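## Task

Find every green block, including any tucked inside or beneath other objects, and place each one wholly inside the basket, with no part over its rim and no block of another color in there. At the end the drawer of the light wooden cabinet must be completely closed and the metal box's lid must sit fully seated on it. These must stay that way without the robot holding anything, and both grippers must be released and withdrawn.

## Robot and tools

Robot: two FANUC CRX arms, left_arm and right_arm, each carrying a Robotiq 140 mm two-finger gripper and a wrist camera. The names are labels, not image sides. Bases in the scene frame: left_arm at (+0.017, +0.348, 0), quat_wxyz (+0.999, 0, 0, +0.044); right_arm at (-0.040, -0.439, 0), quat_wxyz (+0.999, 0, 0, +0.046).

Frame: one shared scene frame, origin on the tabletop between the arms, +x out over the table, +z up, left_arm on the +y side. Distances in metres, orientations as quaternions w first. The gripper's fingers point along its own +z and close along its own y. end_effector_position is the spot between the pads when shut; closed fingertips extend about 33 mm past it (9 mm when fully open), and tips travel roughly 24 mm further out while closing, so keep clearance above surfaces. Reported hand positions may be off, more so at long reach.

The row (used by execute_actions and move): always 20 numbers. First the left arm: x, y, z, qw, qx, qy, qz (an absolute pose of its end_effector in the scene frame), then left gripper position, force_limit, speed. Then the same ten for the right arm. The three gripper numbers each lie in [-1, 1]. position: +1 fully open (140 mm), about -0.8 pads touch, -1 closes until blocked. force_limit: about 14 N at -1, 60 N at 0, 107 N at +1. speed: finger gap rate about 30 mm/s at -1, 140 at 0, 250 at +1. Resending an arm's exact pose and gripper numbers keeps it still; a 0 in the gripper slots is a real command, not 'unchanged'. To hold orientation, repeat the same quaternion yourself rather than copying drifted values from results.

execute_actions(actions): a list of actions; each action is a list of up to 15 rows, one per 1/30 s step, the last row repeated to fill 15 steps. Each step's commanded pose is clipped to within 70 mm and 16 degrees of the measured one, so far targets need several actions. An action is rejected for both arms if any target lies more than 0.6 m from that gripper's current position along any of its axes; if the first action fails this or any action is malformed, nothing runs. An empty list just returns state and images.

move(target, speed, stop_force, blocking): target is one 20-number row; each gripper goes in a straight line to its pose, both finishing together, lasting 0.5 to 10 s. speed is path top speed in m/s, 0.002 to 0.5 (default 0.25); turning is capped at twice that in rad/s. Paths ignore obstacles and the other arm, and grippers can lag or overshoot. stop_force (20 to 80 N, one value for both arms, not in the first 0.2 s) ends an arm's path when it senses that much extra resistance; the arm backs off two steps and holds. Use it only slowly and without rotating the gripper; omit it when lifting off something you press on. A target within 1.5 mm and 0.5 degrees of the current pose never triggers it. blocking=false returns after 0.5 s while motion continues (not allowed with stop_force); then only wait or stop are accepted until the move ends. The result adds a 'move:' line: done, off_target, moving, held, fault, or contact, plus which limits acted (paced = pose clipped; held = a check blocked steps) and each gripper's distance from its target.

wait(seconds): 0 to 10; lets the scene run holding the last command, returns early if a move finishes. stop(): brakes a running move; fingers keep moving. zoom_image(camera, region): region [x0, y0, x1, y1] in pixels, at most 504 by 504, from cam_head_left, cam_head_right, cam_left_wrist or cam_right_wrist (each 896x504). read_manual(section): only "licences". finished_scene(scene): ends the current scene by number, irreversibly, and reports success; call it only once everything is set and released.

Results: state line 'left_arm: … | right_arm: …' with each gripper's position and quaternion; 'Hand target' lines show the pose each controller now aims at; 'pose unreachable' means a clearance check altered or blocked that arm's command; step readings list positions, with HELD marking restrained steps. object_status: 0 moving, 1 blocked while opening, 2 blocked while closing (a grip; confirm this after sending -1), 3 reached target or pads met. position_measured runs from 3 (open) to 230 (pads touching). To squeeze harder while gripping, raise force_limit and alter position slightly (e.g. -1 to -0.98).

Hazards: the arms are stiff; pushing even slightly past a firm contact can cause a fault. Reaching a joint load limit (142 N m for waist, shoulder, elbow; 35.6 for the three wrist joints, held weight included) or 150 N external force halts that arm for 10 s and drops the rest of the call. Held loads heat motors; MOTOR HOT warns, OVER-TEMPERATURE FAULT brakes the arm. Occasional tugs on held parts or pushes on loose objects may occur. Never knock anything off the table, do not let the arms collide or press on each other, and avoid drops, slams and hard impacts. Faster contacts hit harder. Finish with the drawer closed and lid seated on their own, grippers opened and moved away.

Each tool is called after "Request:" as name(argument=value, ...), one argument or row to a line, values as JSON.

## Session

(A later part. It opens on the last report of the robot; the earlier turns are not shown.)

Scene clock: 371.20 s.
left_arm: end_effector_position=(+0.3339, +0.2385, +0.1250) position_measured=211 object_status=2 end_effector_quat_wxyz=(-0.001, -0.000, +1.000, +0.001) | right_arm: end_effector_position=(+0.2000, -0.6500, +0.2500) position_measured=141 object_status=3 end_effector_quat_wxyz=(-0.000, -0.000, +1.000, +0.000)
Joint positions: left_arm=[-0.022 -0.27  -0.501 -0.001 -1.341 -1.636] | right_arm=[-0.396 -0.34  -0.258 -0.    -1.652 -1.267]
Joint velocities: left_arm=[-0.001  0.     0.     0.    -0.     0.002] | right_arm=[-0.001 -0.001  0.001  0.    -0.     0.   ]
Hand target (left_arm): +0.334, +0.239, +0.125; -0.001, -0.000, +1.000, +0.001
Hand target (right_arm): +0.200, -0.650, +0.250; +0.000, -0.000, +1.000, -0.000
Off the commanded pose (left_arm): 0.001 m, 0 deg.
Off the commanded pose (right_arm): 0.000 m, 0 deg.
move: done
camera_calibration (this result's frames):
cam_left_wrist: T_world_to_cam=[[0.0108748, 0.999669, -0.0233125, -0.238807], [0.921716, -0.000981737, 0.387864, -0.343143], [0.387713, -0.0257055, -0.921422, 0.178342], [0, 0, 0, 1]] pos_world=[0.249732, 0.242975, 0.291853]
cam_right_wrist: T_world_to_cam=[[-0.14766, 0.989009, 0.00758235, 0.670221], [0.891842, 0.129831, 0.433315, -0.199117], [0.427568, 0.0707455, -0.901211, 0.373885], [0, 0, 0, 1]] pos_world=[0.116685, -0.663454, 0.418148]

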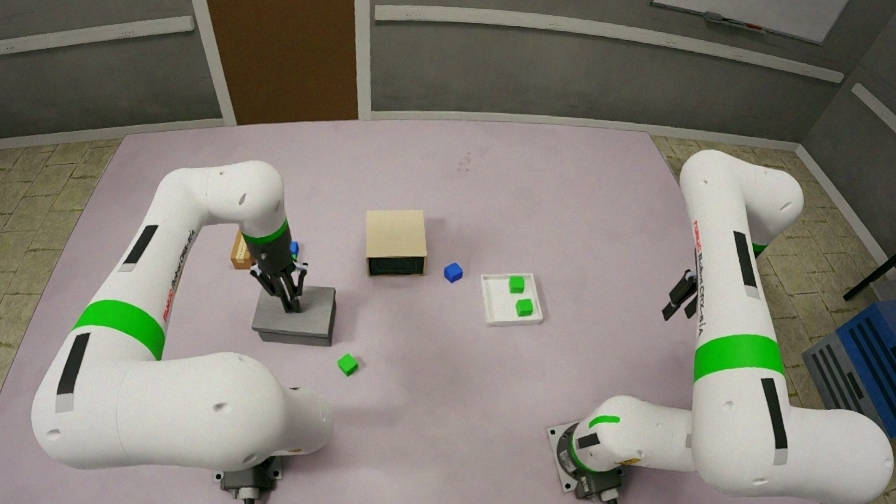

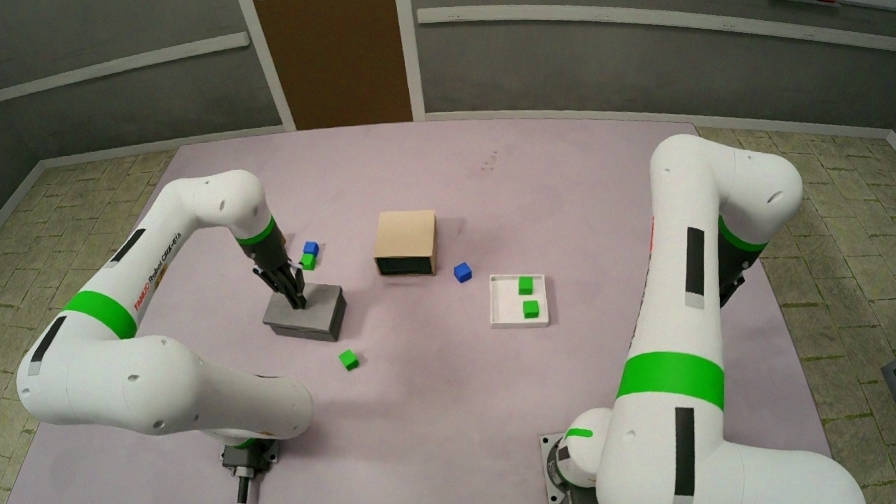

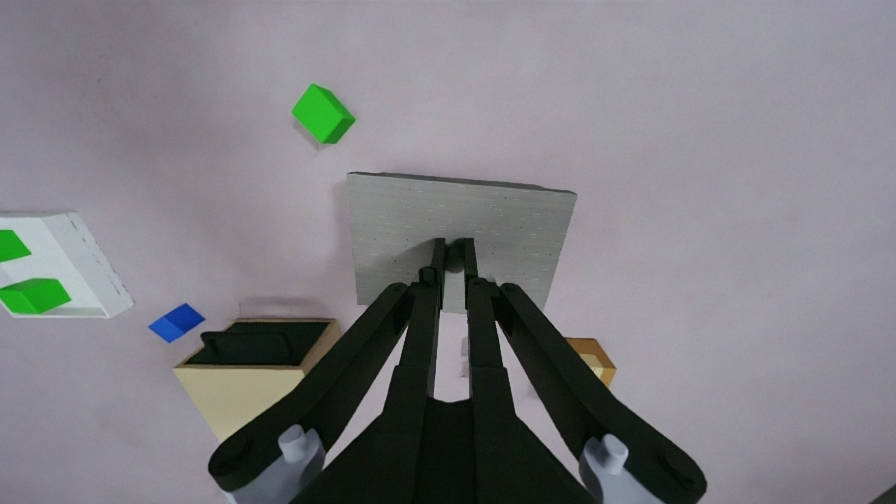

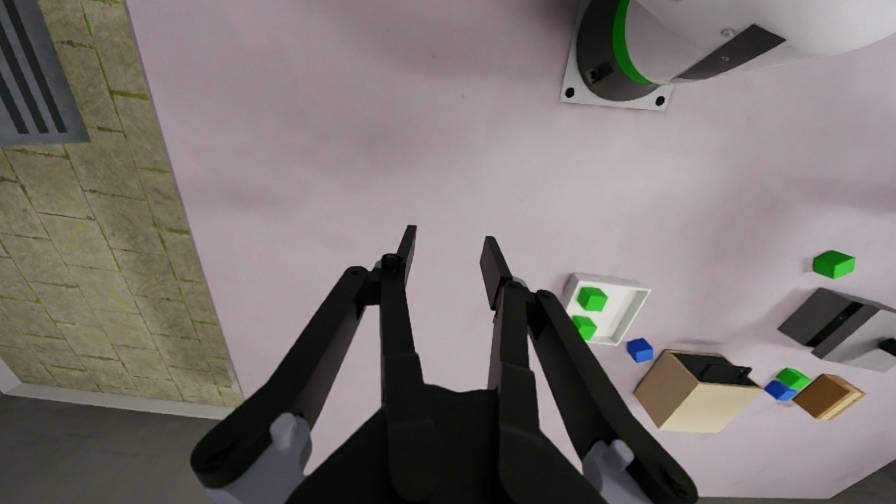

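Request:
move(
  target=[0.334,0.238,0.092,0,0,1,0,-1,0.3,0,0.2,-0.65,0.25,0,0,1,0,-0.1,0,0],
  speed=0.03,
  stop_force=25,
)

Request:
move(
  target=[0.334,0.238,0.092,0,0,1,0,-0.1,0,0,0.2,-0.65,0.25,0,0,1,0,-0.1,0,0],
)

Request:
move(
  target=[0.334,0.238,0.14,0,0,1,0,-0.1,0,0,0.2,-0.65,0.25,0,0,1,0,-0.1,0,0],
  speed=0.15,
)

Request:
move(
  target=[0.217,0.108,0.12,0,-0.342,0.94,0,-0.1,0,0,0.2,-0.65,0.25,0,0,1,0,-0.1,0,0],
  speed=0.3,
)

Scene clock: 384.73 s.
left_arm: end_effector_position=(+0.3341, +0.2380, +0.0921) position_measured=211 object_status=2 end_effector_quat_wxyz=(+0.000, -0.000, +1.000, -0.000) | right_arm: end_effector_position=(+0.2000, -0.6500, +0.2500) position_measured=141 object_status=3 end_effector_quat_wxyz=(-0.000, +0.000, +1.000, +0.000)
Joint positions: left_arm=[-0.023 -0.246 -0.563  0.    -1.254 -1.636] | right_arm=[-0.396 -0.34  -0.258 -0.    -1.652 -1.267]
Joint velocities: left_arm=[ 0.     0.    -0.002 -0.     0.001 -0.   ] | right_arm=[ 0.    -0.    -0.001 -0.    -0.    -0.   ]
Hand target (left_arm): +0.334, +0.238, +0.092; -0.000, -0.000, +1.000, +0.000
Hand target (right_arm): +0.200, -0.650, +0.250; +0.000, -0.000, +1.000, -0.000
Off the commanded pose (left_arm): 0.000 m, 0 deg.
Off the commanded pose (right_arm): 0.000 m, 0 deg.
move: done
camera_calibration (this result's frames):
cam_left_wrist: T_world_to_cam=[[0.0108173, 0.999641, -0.0245263, -0.238891], [0.921144, -0.000418283, 0.389222, -0.330621], [0.389071, -0.0268025, -0.920818, 0.147672], [0, 0, 0, 1]] pos_world=[0.249678, 0.242625, 0.258805]
cam_right_wrist: T_world_to_cam=[[-0.14766, 0.989009, 0.0075821, 0.670221], [0.891842, 0.12983, 0.433315, -0.199118], [0.427568, 0.0707451, -0.901211, 0.373885], [0, 0, 0, 1]] pos_world=[0.116685, -0.663454, 0.418148]

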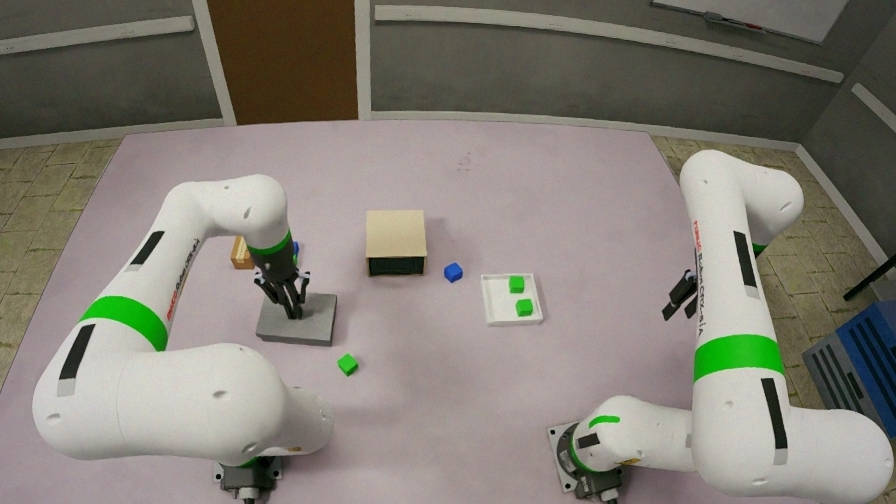

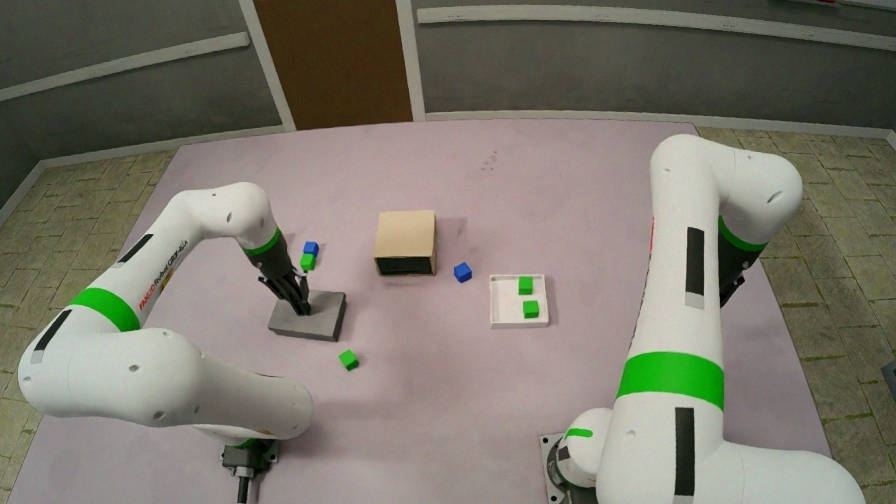

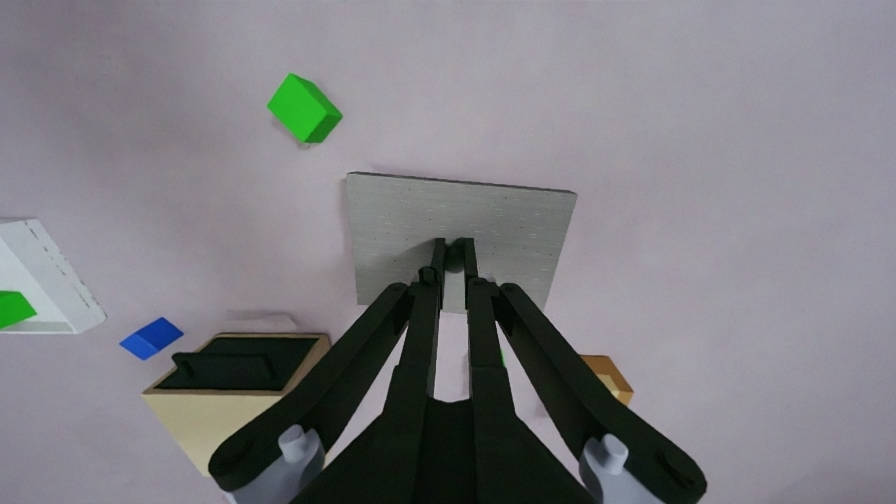

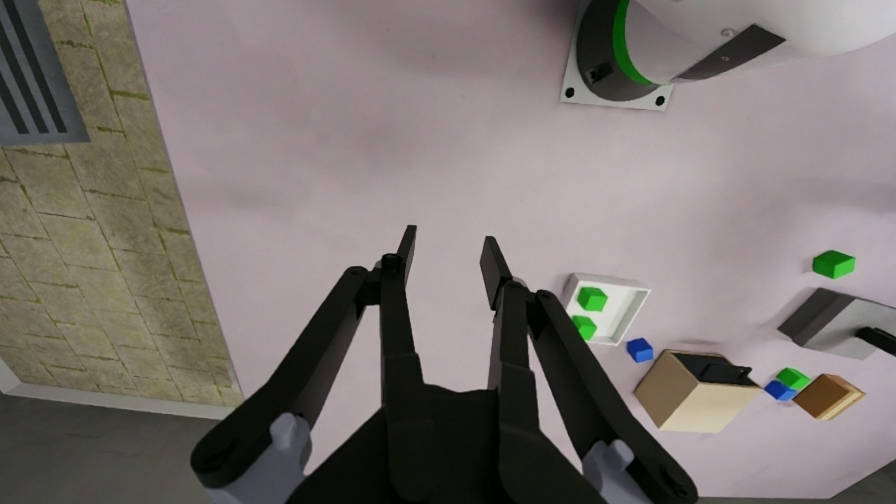

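Scene clock: 385.43 s.
left_arm: end_effector_position=(+0.3340, +0.2380, +0.0920) position_measured=141 object_status=3 end_effector_quat_wxyz=(+0.000, -0.000, +1.000, -0.000) | right_arm: end_effector_position=(+0.2000, -0.6500, +0.2500) position_measured=141 object_status=3 end_effector_quat_wxyz=(-0.000, +0.000, +1.000, +0.000)
Joint positions: left_arm=[-0.023 -0.246 -0.563  0.    -1.253 -1.636] | right_arm=[-0.396 -0.34  -0.258 -0.    -1.652 -1.267]
Joint velocities: left_arm=[-0.    -0.    -0.001 -0.     0.002  0.001] | right_arm=[-0.    -0.     0.001 -0.     0.003 -0.   ]
Hand target (left_arm): +0.334, +0.238, +0.092; +0.000, -0.000, +1.000, +0.000
Hand target (right_arm): +0.200, -0.650, +0.250; +0.000, -0.000, +1.000, -0.000
Off the commanded pose (left_arm): 0.000 m, 0 deg.
Off the commanded pose (right_arm): 0.000 m, 0 deg.
move: done
camera_calibration (this result's frames):
cam_left_wrist: T_world_to_cam=[[0.0108183, 0.99964, -0.0245345, -0.238889], [0.921186, -0.000418891, 0.389122, -0.330556], [0.388972, -0.0268105, -0.92086, 0.147637], [0, 0, 0, 1]] pos_world=[0.249662, 0.242623, 0.258718]
cam_right_wrist: T_world_to_cam=[[-0.14766, 0.989009, 0.00758215, 0.670221], [0.891842, 0.129831, 0.433315, -0.199117], [0.427568, 0.0707452, -0.901211, 0.373885], [0, 0, 0, 1]] pos_world=[0.116685, -0.663454, 0.418148]

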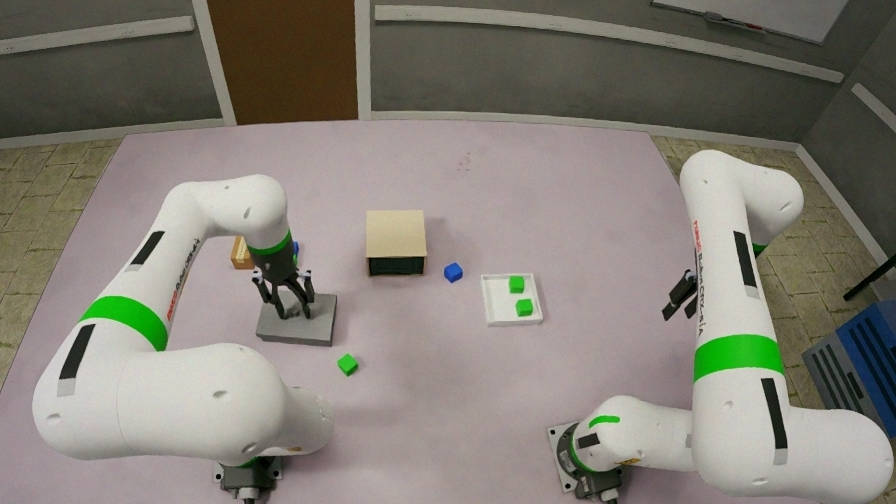

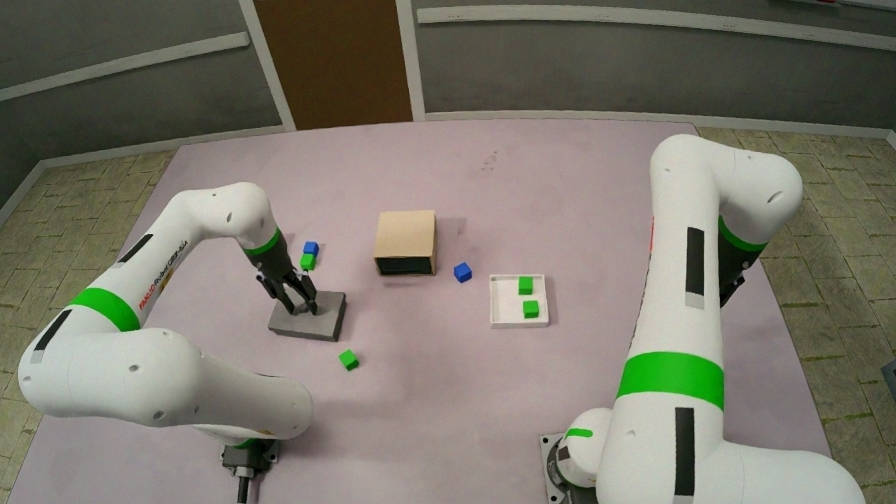

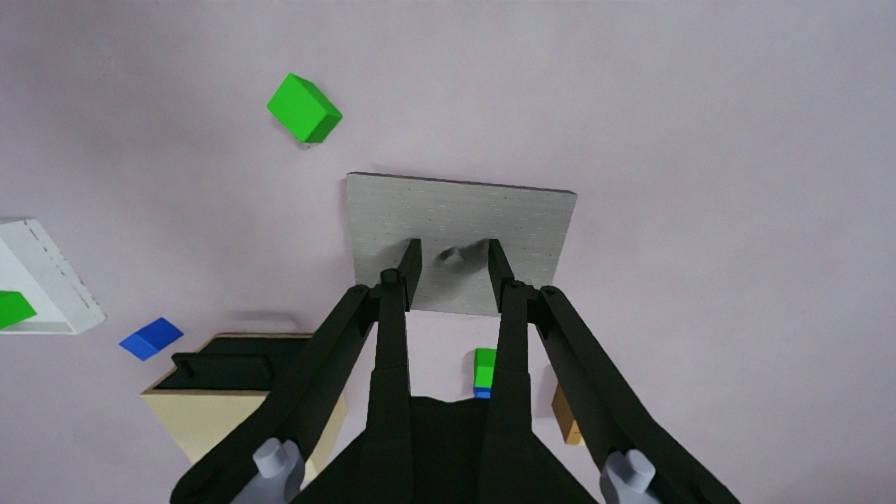

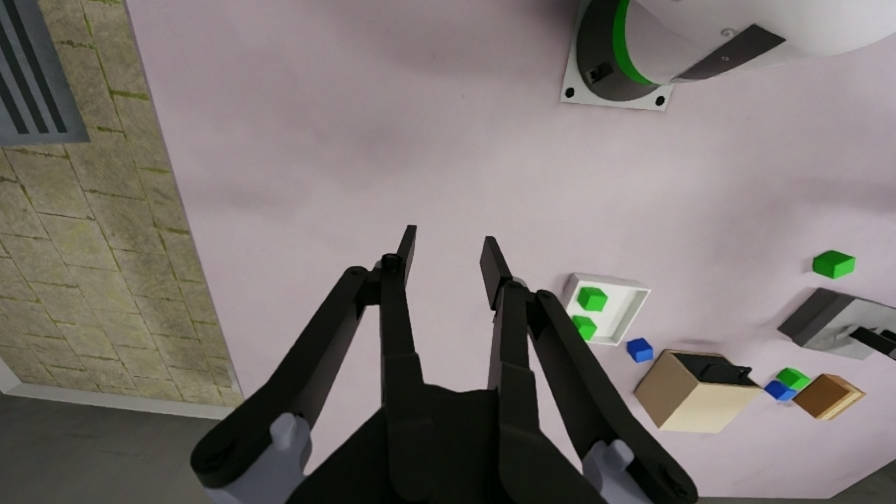

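Scene clock: 386.17 s.
left_arm: end_effector_position=(+0.3340, +0.2379, +0.1400) position_measured=141 object_status=3 end_effector_quat_wxyz=(-0.000, +0.000, +1.000, -0.000) | right_arm: end_effector_position=(+0.2000, -0.6500, +0.2500) position_measured=141 object_status=3 end_effector_quat_wxyz=(-0.000, +0.000, +1.000, +0.000)
Joint positions: left_arm=[-0.023 -0.28  -0.473  0.    -1.378 -1.636] | right_arm=[-0.396 -0.34  -0.258 -0.    -1.652 -1.267]
Joint velocities: left_arm=[ 0.    -0.    -0.001  0.    -0.002  0.   ] | right_arm=[-0.001  0.001  0.001  0.     0.001  0.   ]
Hand target (left_arm): +0.334, +0.238, +0.140; +0.000, +0.000, +1.000, -0.000
Hand target (right_arm): +0.200, -0.650, +0.250; +0.000, -0.000, +1.000, +0.000
Off the commanded pose (left_arm): 0.000 m, 0 deg.
Off the commanded pose (right_arm): 0.000 m, 0 deg.
move: done
camera_calibration (this result's frames):
cam_left_wrist: T_world_to_cam=[[0.0112582, 0.999632, -0.0246734, -0.237745], [0.92122, -0.000772565, 0.389041, -0.349092], [0.388879, -0.0271095, -0.92089, 0.191961], [0, 0, 0, 1]] pos_world=[0.249618, 0.242592, 0.30672]
cam_right_wrist: T_world_to_cam=[[-0.14766, 0.989009, 0.0075821, 0.670221], [0.891842, 0.12983, 0.433315, -0.199118], [0.427568, 0.0707451, -0.901211, 0.373885], [0, 0, 0, 1]] pos_world=[0.116685, -0.663454, 0.418148]

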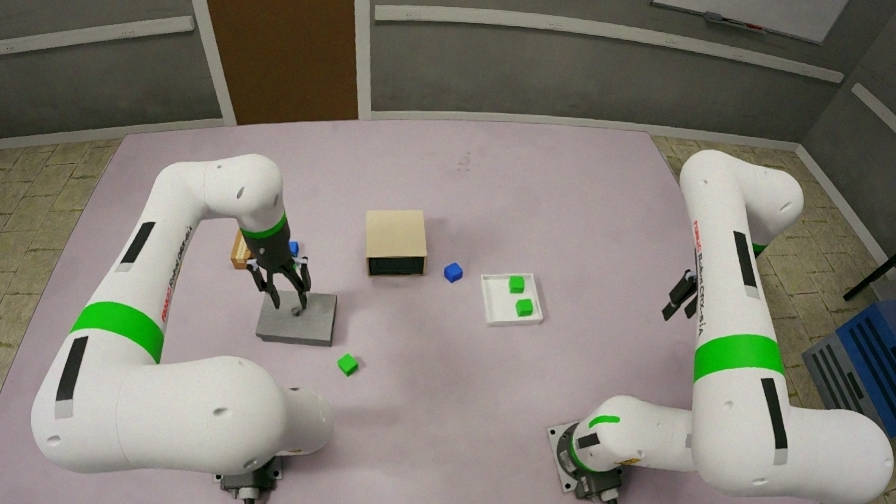

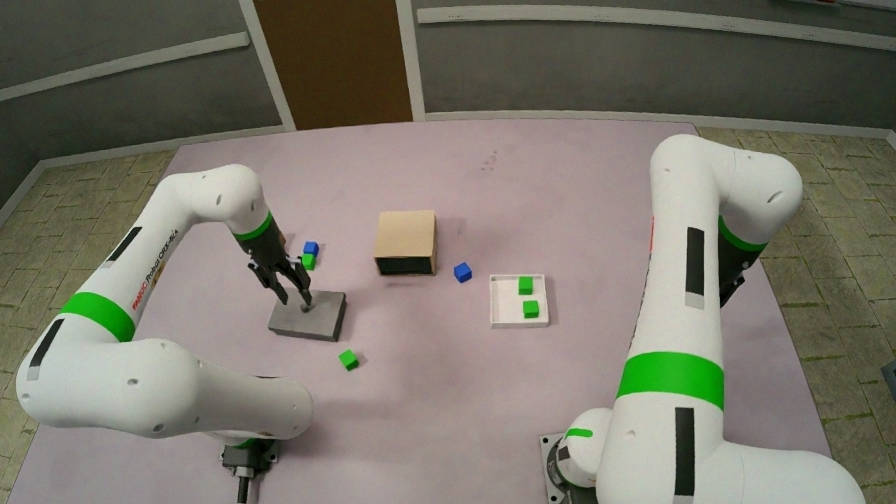

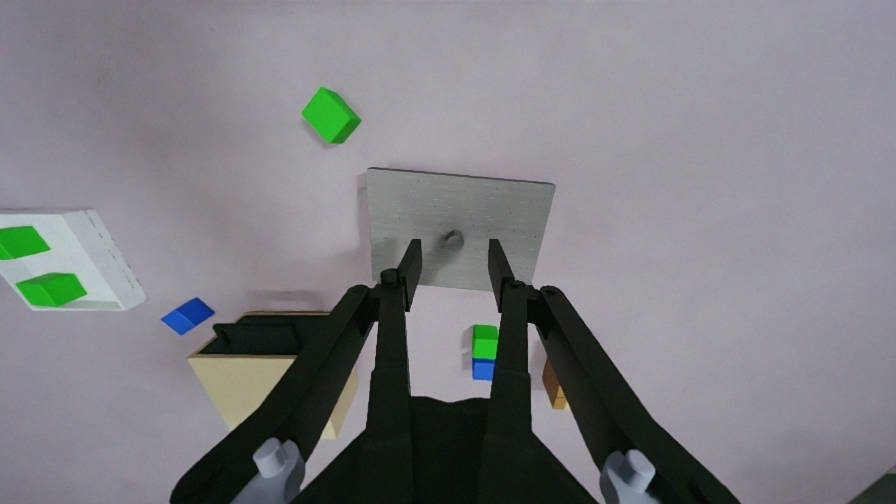

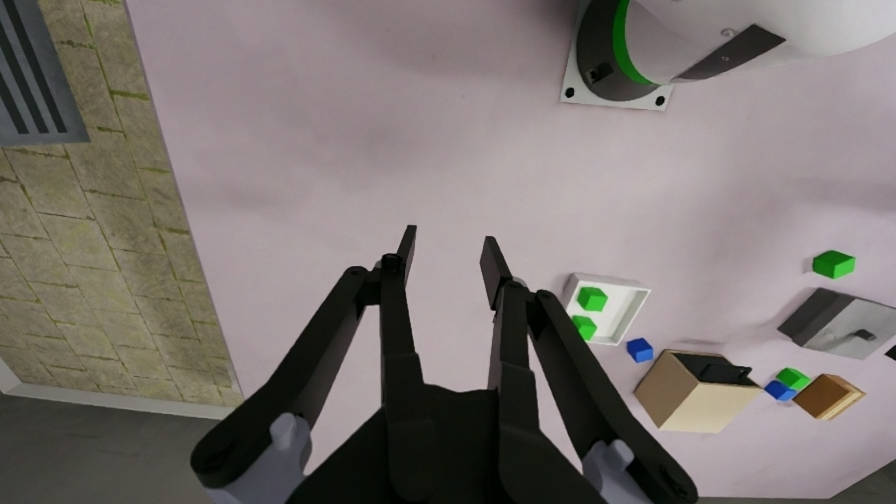

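Scene clock: 387.80 s.
left_arm: end_effector_position=(+0.2172, +0.1083, +0.1200) position_measured=141 object_status=3 end_effector_quat_wxyz=(+0.000, -0.342, +0.940, +0.001) | right_arm: end_effector_position=(+0.2000, -0.6500, +0.2500) position_measured=141 object_status=3 end_effector_quat_wxyz=(-0.000, -0.000, +1.000, +0.000)
Joint positions: left_arm=[-0.534 -0.337 -0.56  -0.001 -1.348 -0.427] | right_arm=[-0.396 -0.34  -0.258 -0.    -1.652 -1.267]
Joint velocities: left_arm=[-0.002  0.     0.002 -0.001 -0.004  0.001] | right_arm=[-0.001 -0.001  0.    -0.     0.002 -0.   ]
Hand target (left_arm): +0.217, +0.108, +0.120; +0.000, -0.342, +0.940, +0.001
Hand target (right_arm): +0.200, -0.650, +0.250; +0.000, -0.000, +1.000, -0.000
Off the commanded pose (left_arm): 0.000 m, 0 deg.
Off the commanded pose (right_arm): 0.000 m, 0 deg.
move: done
camera_calibration (this result's frames):
cam_left_wrist: T_world_to_cam=[[-0.634013, 0.772969, -0.0233886, 0.0571337], [0.70623, 0.591064, 0.389721, -0.251358], [0.315066, 0.23057, -0.920636, 0.203522], [0, 0, 0, 1]] pos_world=[0.149617, 0.0574798, 0.286665]
cam_right_wrist: T_world_to_cam=[[-0.14766, 0.989009, 0.00758207, 0.670221], [0.891842, 0.129831, 0.433315, -0.199117], [0.427568, 0.0707452, -0.901211, 0.373885], [0, 0, 0, 1]] pos_world=[0.116685, -0.663454, 0.418148]

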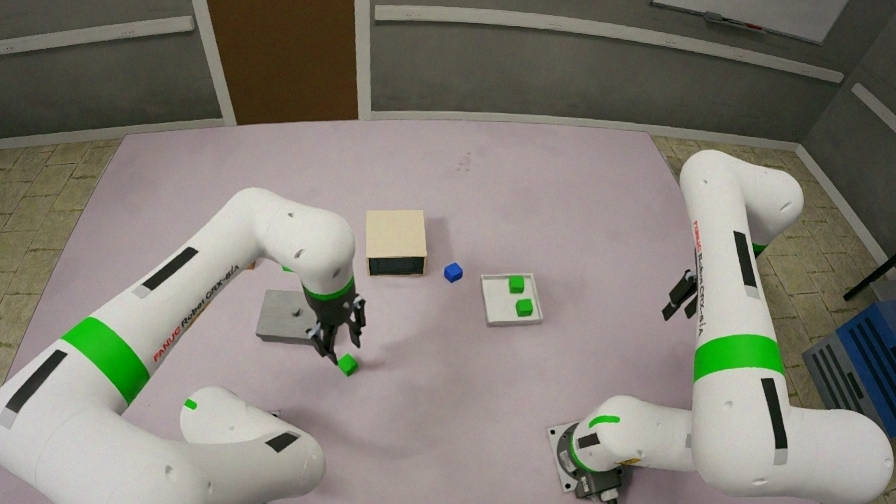

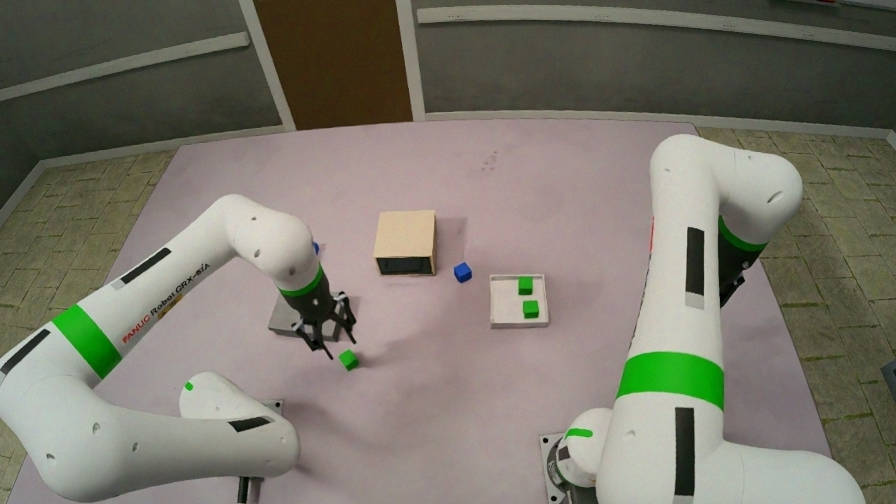

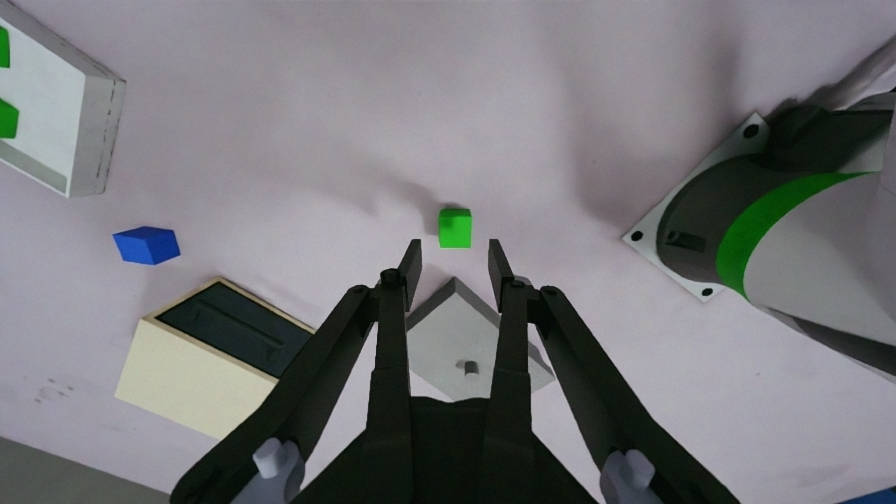

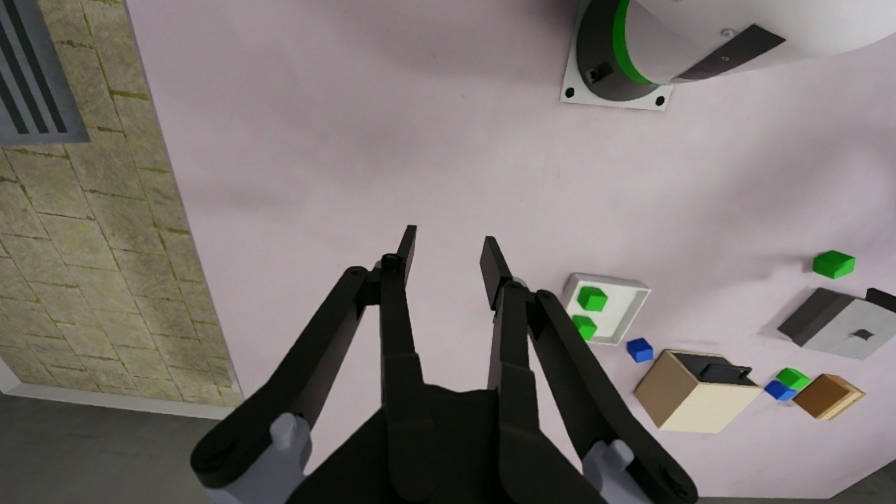

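Request:
move(
  target=[0.217,0.108,0.045,0,-0.342,0.94,0,-0.1,0,0,0.2,-0.65,0.25,0,0,1,0,-0.1,0,0],
  speed=0.1,
)

Request:
move(
  target=[0.217,0.108,0.045,0,-0.342,0.94,0,-1,0,0,0.2,-0.65,0.25,0,0,1,0,-0.1,0,0],
  speed=0.1,
)

Scene clock: 407.93 s.
left_arm: end_effector_position=(+0.2171, +0.1080, +0.0450) position_measured=141 object_status=3 end_effector_quat_wxyz=(+0.000, -0.342, +0.940, +0.000) | right_arm: end_effector_position=(+0.2000, -0.6500, +0.2500) position_measured=141 object_status=3 end_effector_quat_wxyz=(-0.000, +0.000, +1.000, +0.000)
Joint positions: left_arm=[-0.534 -0.265 -0.695 -0.    -1.141 -0.426] | right_arm=[-0.396 -0.34  -0.258  0.    -1.652 -1.267]
Joint velocities: left_arm=[-0.     0.001  0.001  0.    -0.002  0.001] | right_arm=[ 0.    -0.001 -0.     0.    -0.     0.   ]
Hand target (left_arm): +0.217, +0.108, +0.045; +0.000, -0.342, +0.940, +0.000
Hand target (right_arm): +0.200, -0.650, +0.250; +0.000, -0.000, +1.000, -0.000
Off the commanded pose (left_arm): 0.000 m, 0 deg.
Off the commanded pose (right_arm): 0.000 m, 0 deg.
move: done
camera_calibration (this result's frames):
cam_left_wrist: T_world_to_cam=[[-0.6343, 0.772699, -0.0245039, 0.055686], [0.705913, 0.591817, 0.389153, -0.221858], [0.3152, 0.229542, -0.920847, 0.134715], [0, 0, 0, 1]] pos_world=[0.149472, 0.057348, 0.211753]
cam_right_wrist: T_world_to_cam=[[-0.14766, 0.989009, 0.007582, 0.670221], [0.891842, 0.129831, 0.433315, -0.199117], [0.427568, 0.0707451, -0.901211, 0.373885], [0, 0, 0, 1]] pos_world=[0.116685, -0.663454, 0.418148]

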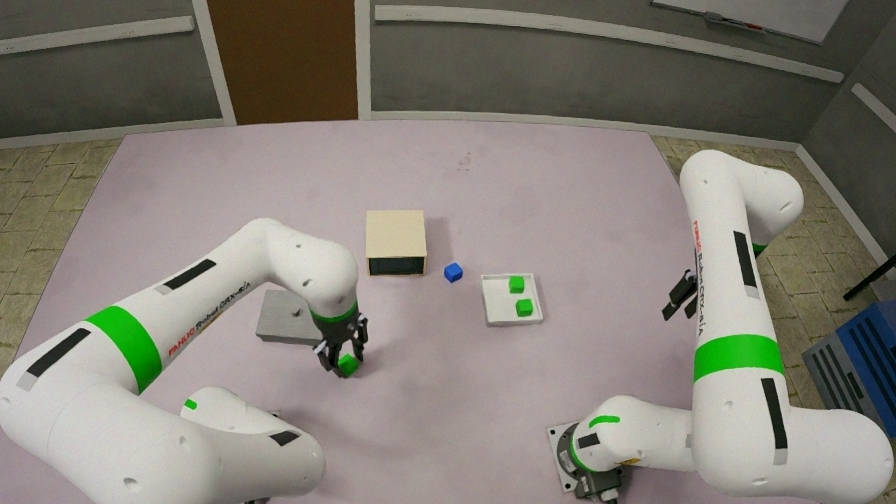

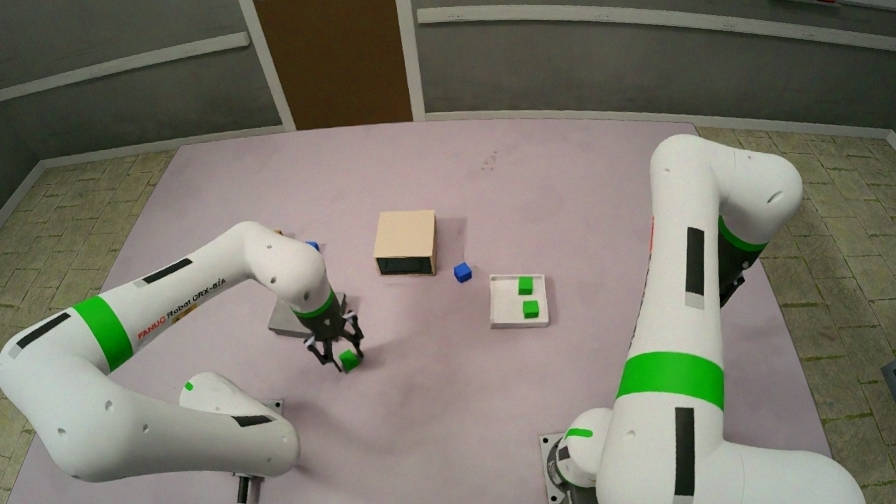

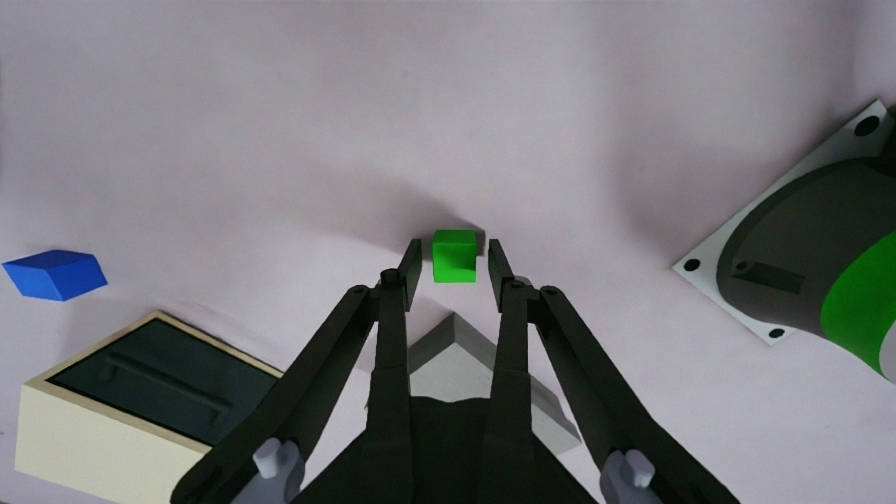

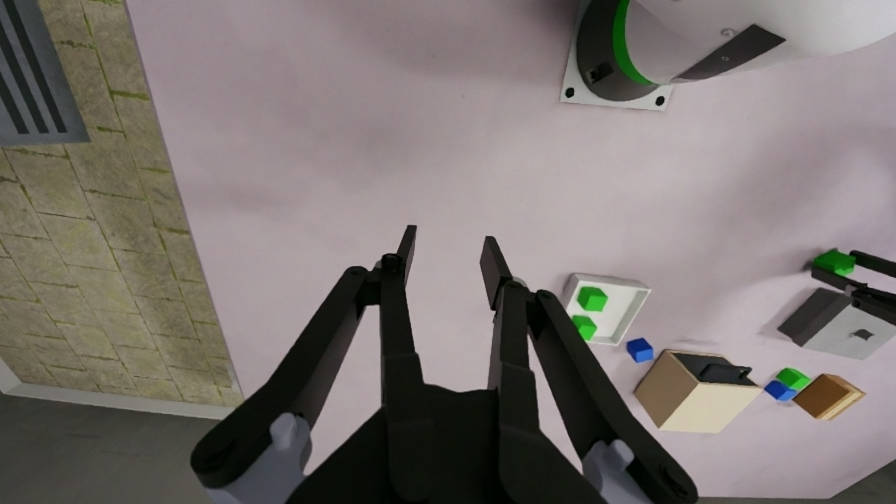

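Scene clock: 408.63 s.
left_arm: end_effector_position=(+0.2170, +0.1080, +0.0450) position_measured=181 object_status=2 end_effector_quat_wxyz=(-0.000, -0.342, +0.940, +0.000) | right_arm: end_effector_position=(+0.2000, -0.6500, +0.2500) position_measured=141 object_status=3 end_effector_quat_wxyz=(-0.000, -0.000, +1.000, +0.000)
Joint positions: left_arm=[-0.534 -0.265 -0.695  0.    -1.141 -0.427] | right_arm=[-0.396 -0.34  -0.258 -0.    -1.652 -1.267]
Joint velocities: left_arm=[ 0.    -0.     0.    -0.001 -0.001 -0.001] | right_arm=[-0.    -0.    -0.001 -0.     0.001  0.001]
Hand target (left_arm): +0.217, +0.108, +0.045; -0.000, -0.342, +0.940, +0.000
Hand target (right_arm): +0.200, -0.650, +0.250; +0.000, -0.000, +1.000, -0.000
Off the commanded pose (left_arm): 0.000 m, 0 deg.
Off the commanded pose (right_arm): 0.000 m, 0 deg.
move: done
camera_calibration (this result's frames):
cam_left_wrist: T_world_to_cam=[[-0.634062, 0.772895, -0.0244668, 0.0555895], [0.706142, 0.591615, 0.389044, -0.221829], [0.315165, 0.229401, -0.920894, 0.134736], [0, 0, 0, 1]] pos_world=[0.149426, 0.057364, 0.211739]
cam_right_wrist: T_world_to_cam=[[-0.14766, 0.989009, 0.00758228, 0.670221], [0.891842, 0.129831, 0.433315, -0.199117], [0.427568, 0.0707454, -0.901211, 0.373885], [0, 0, 0, 1]] pos_world=[0.116685, -0.663454, 0.418148]

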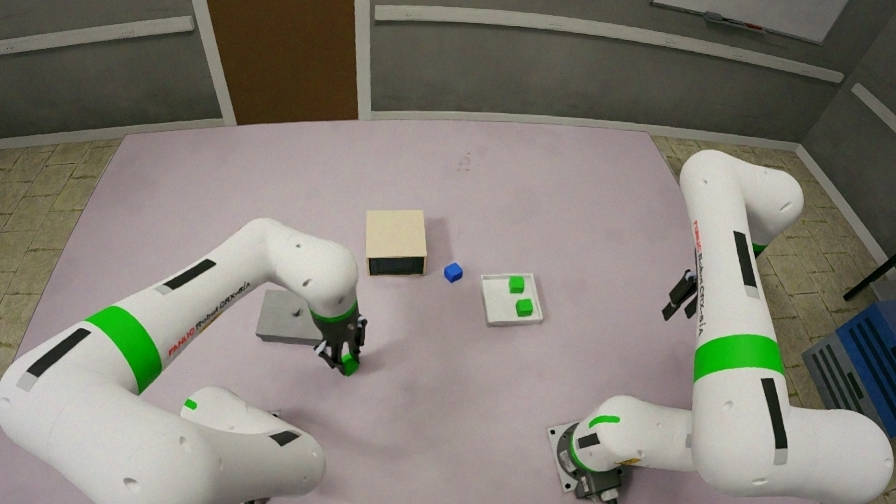

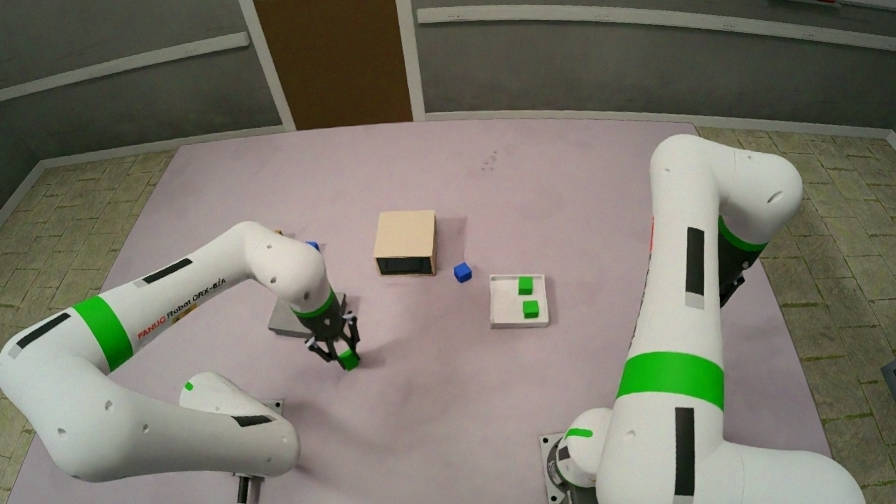

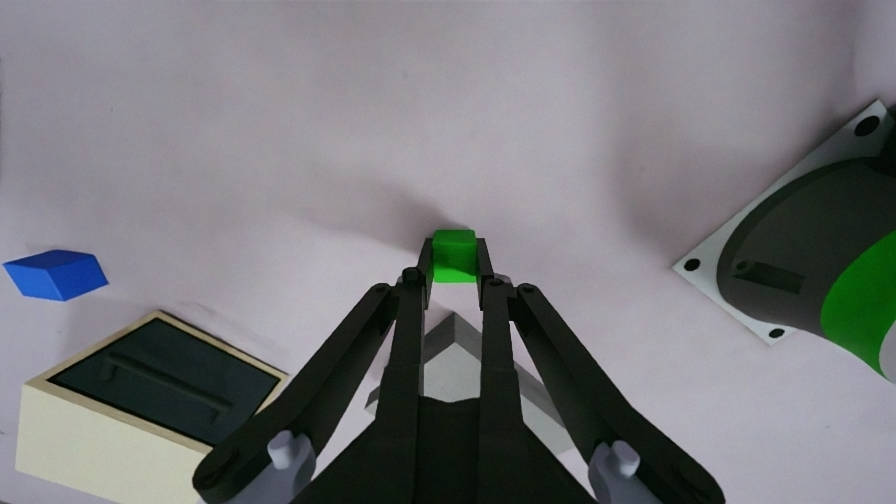

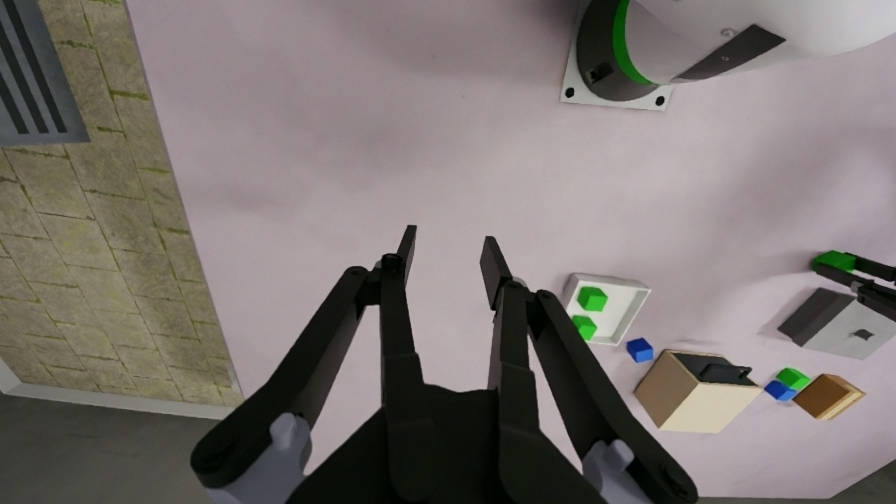

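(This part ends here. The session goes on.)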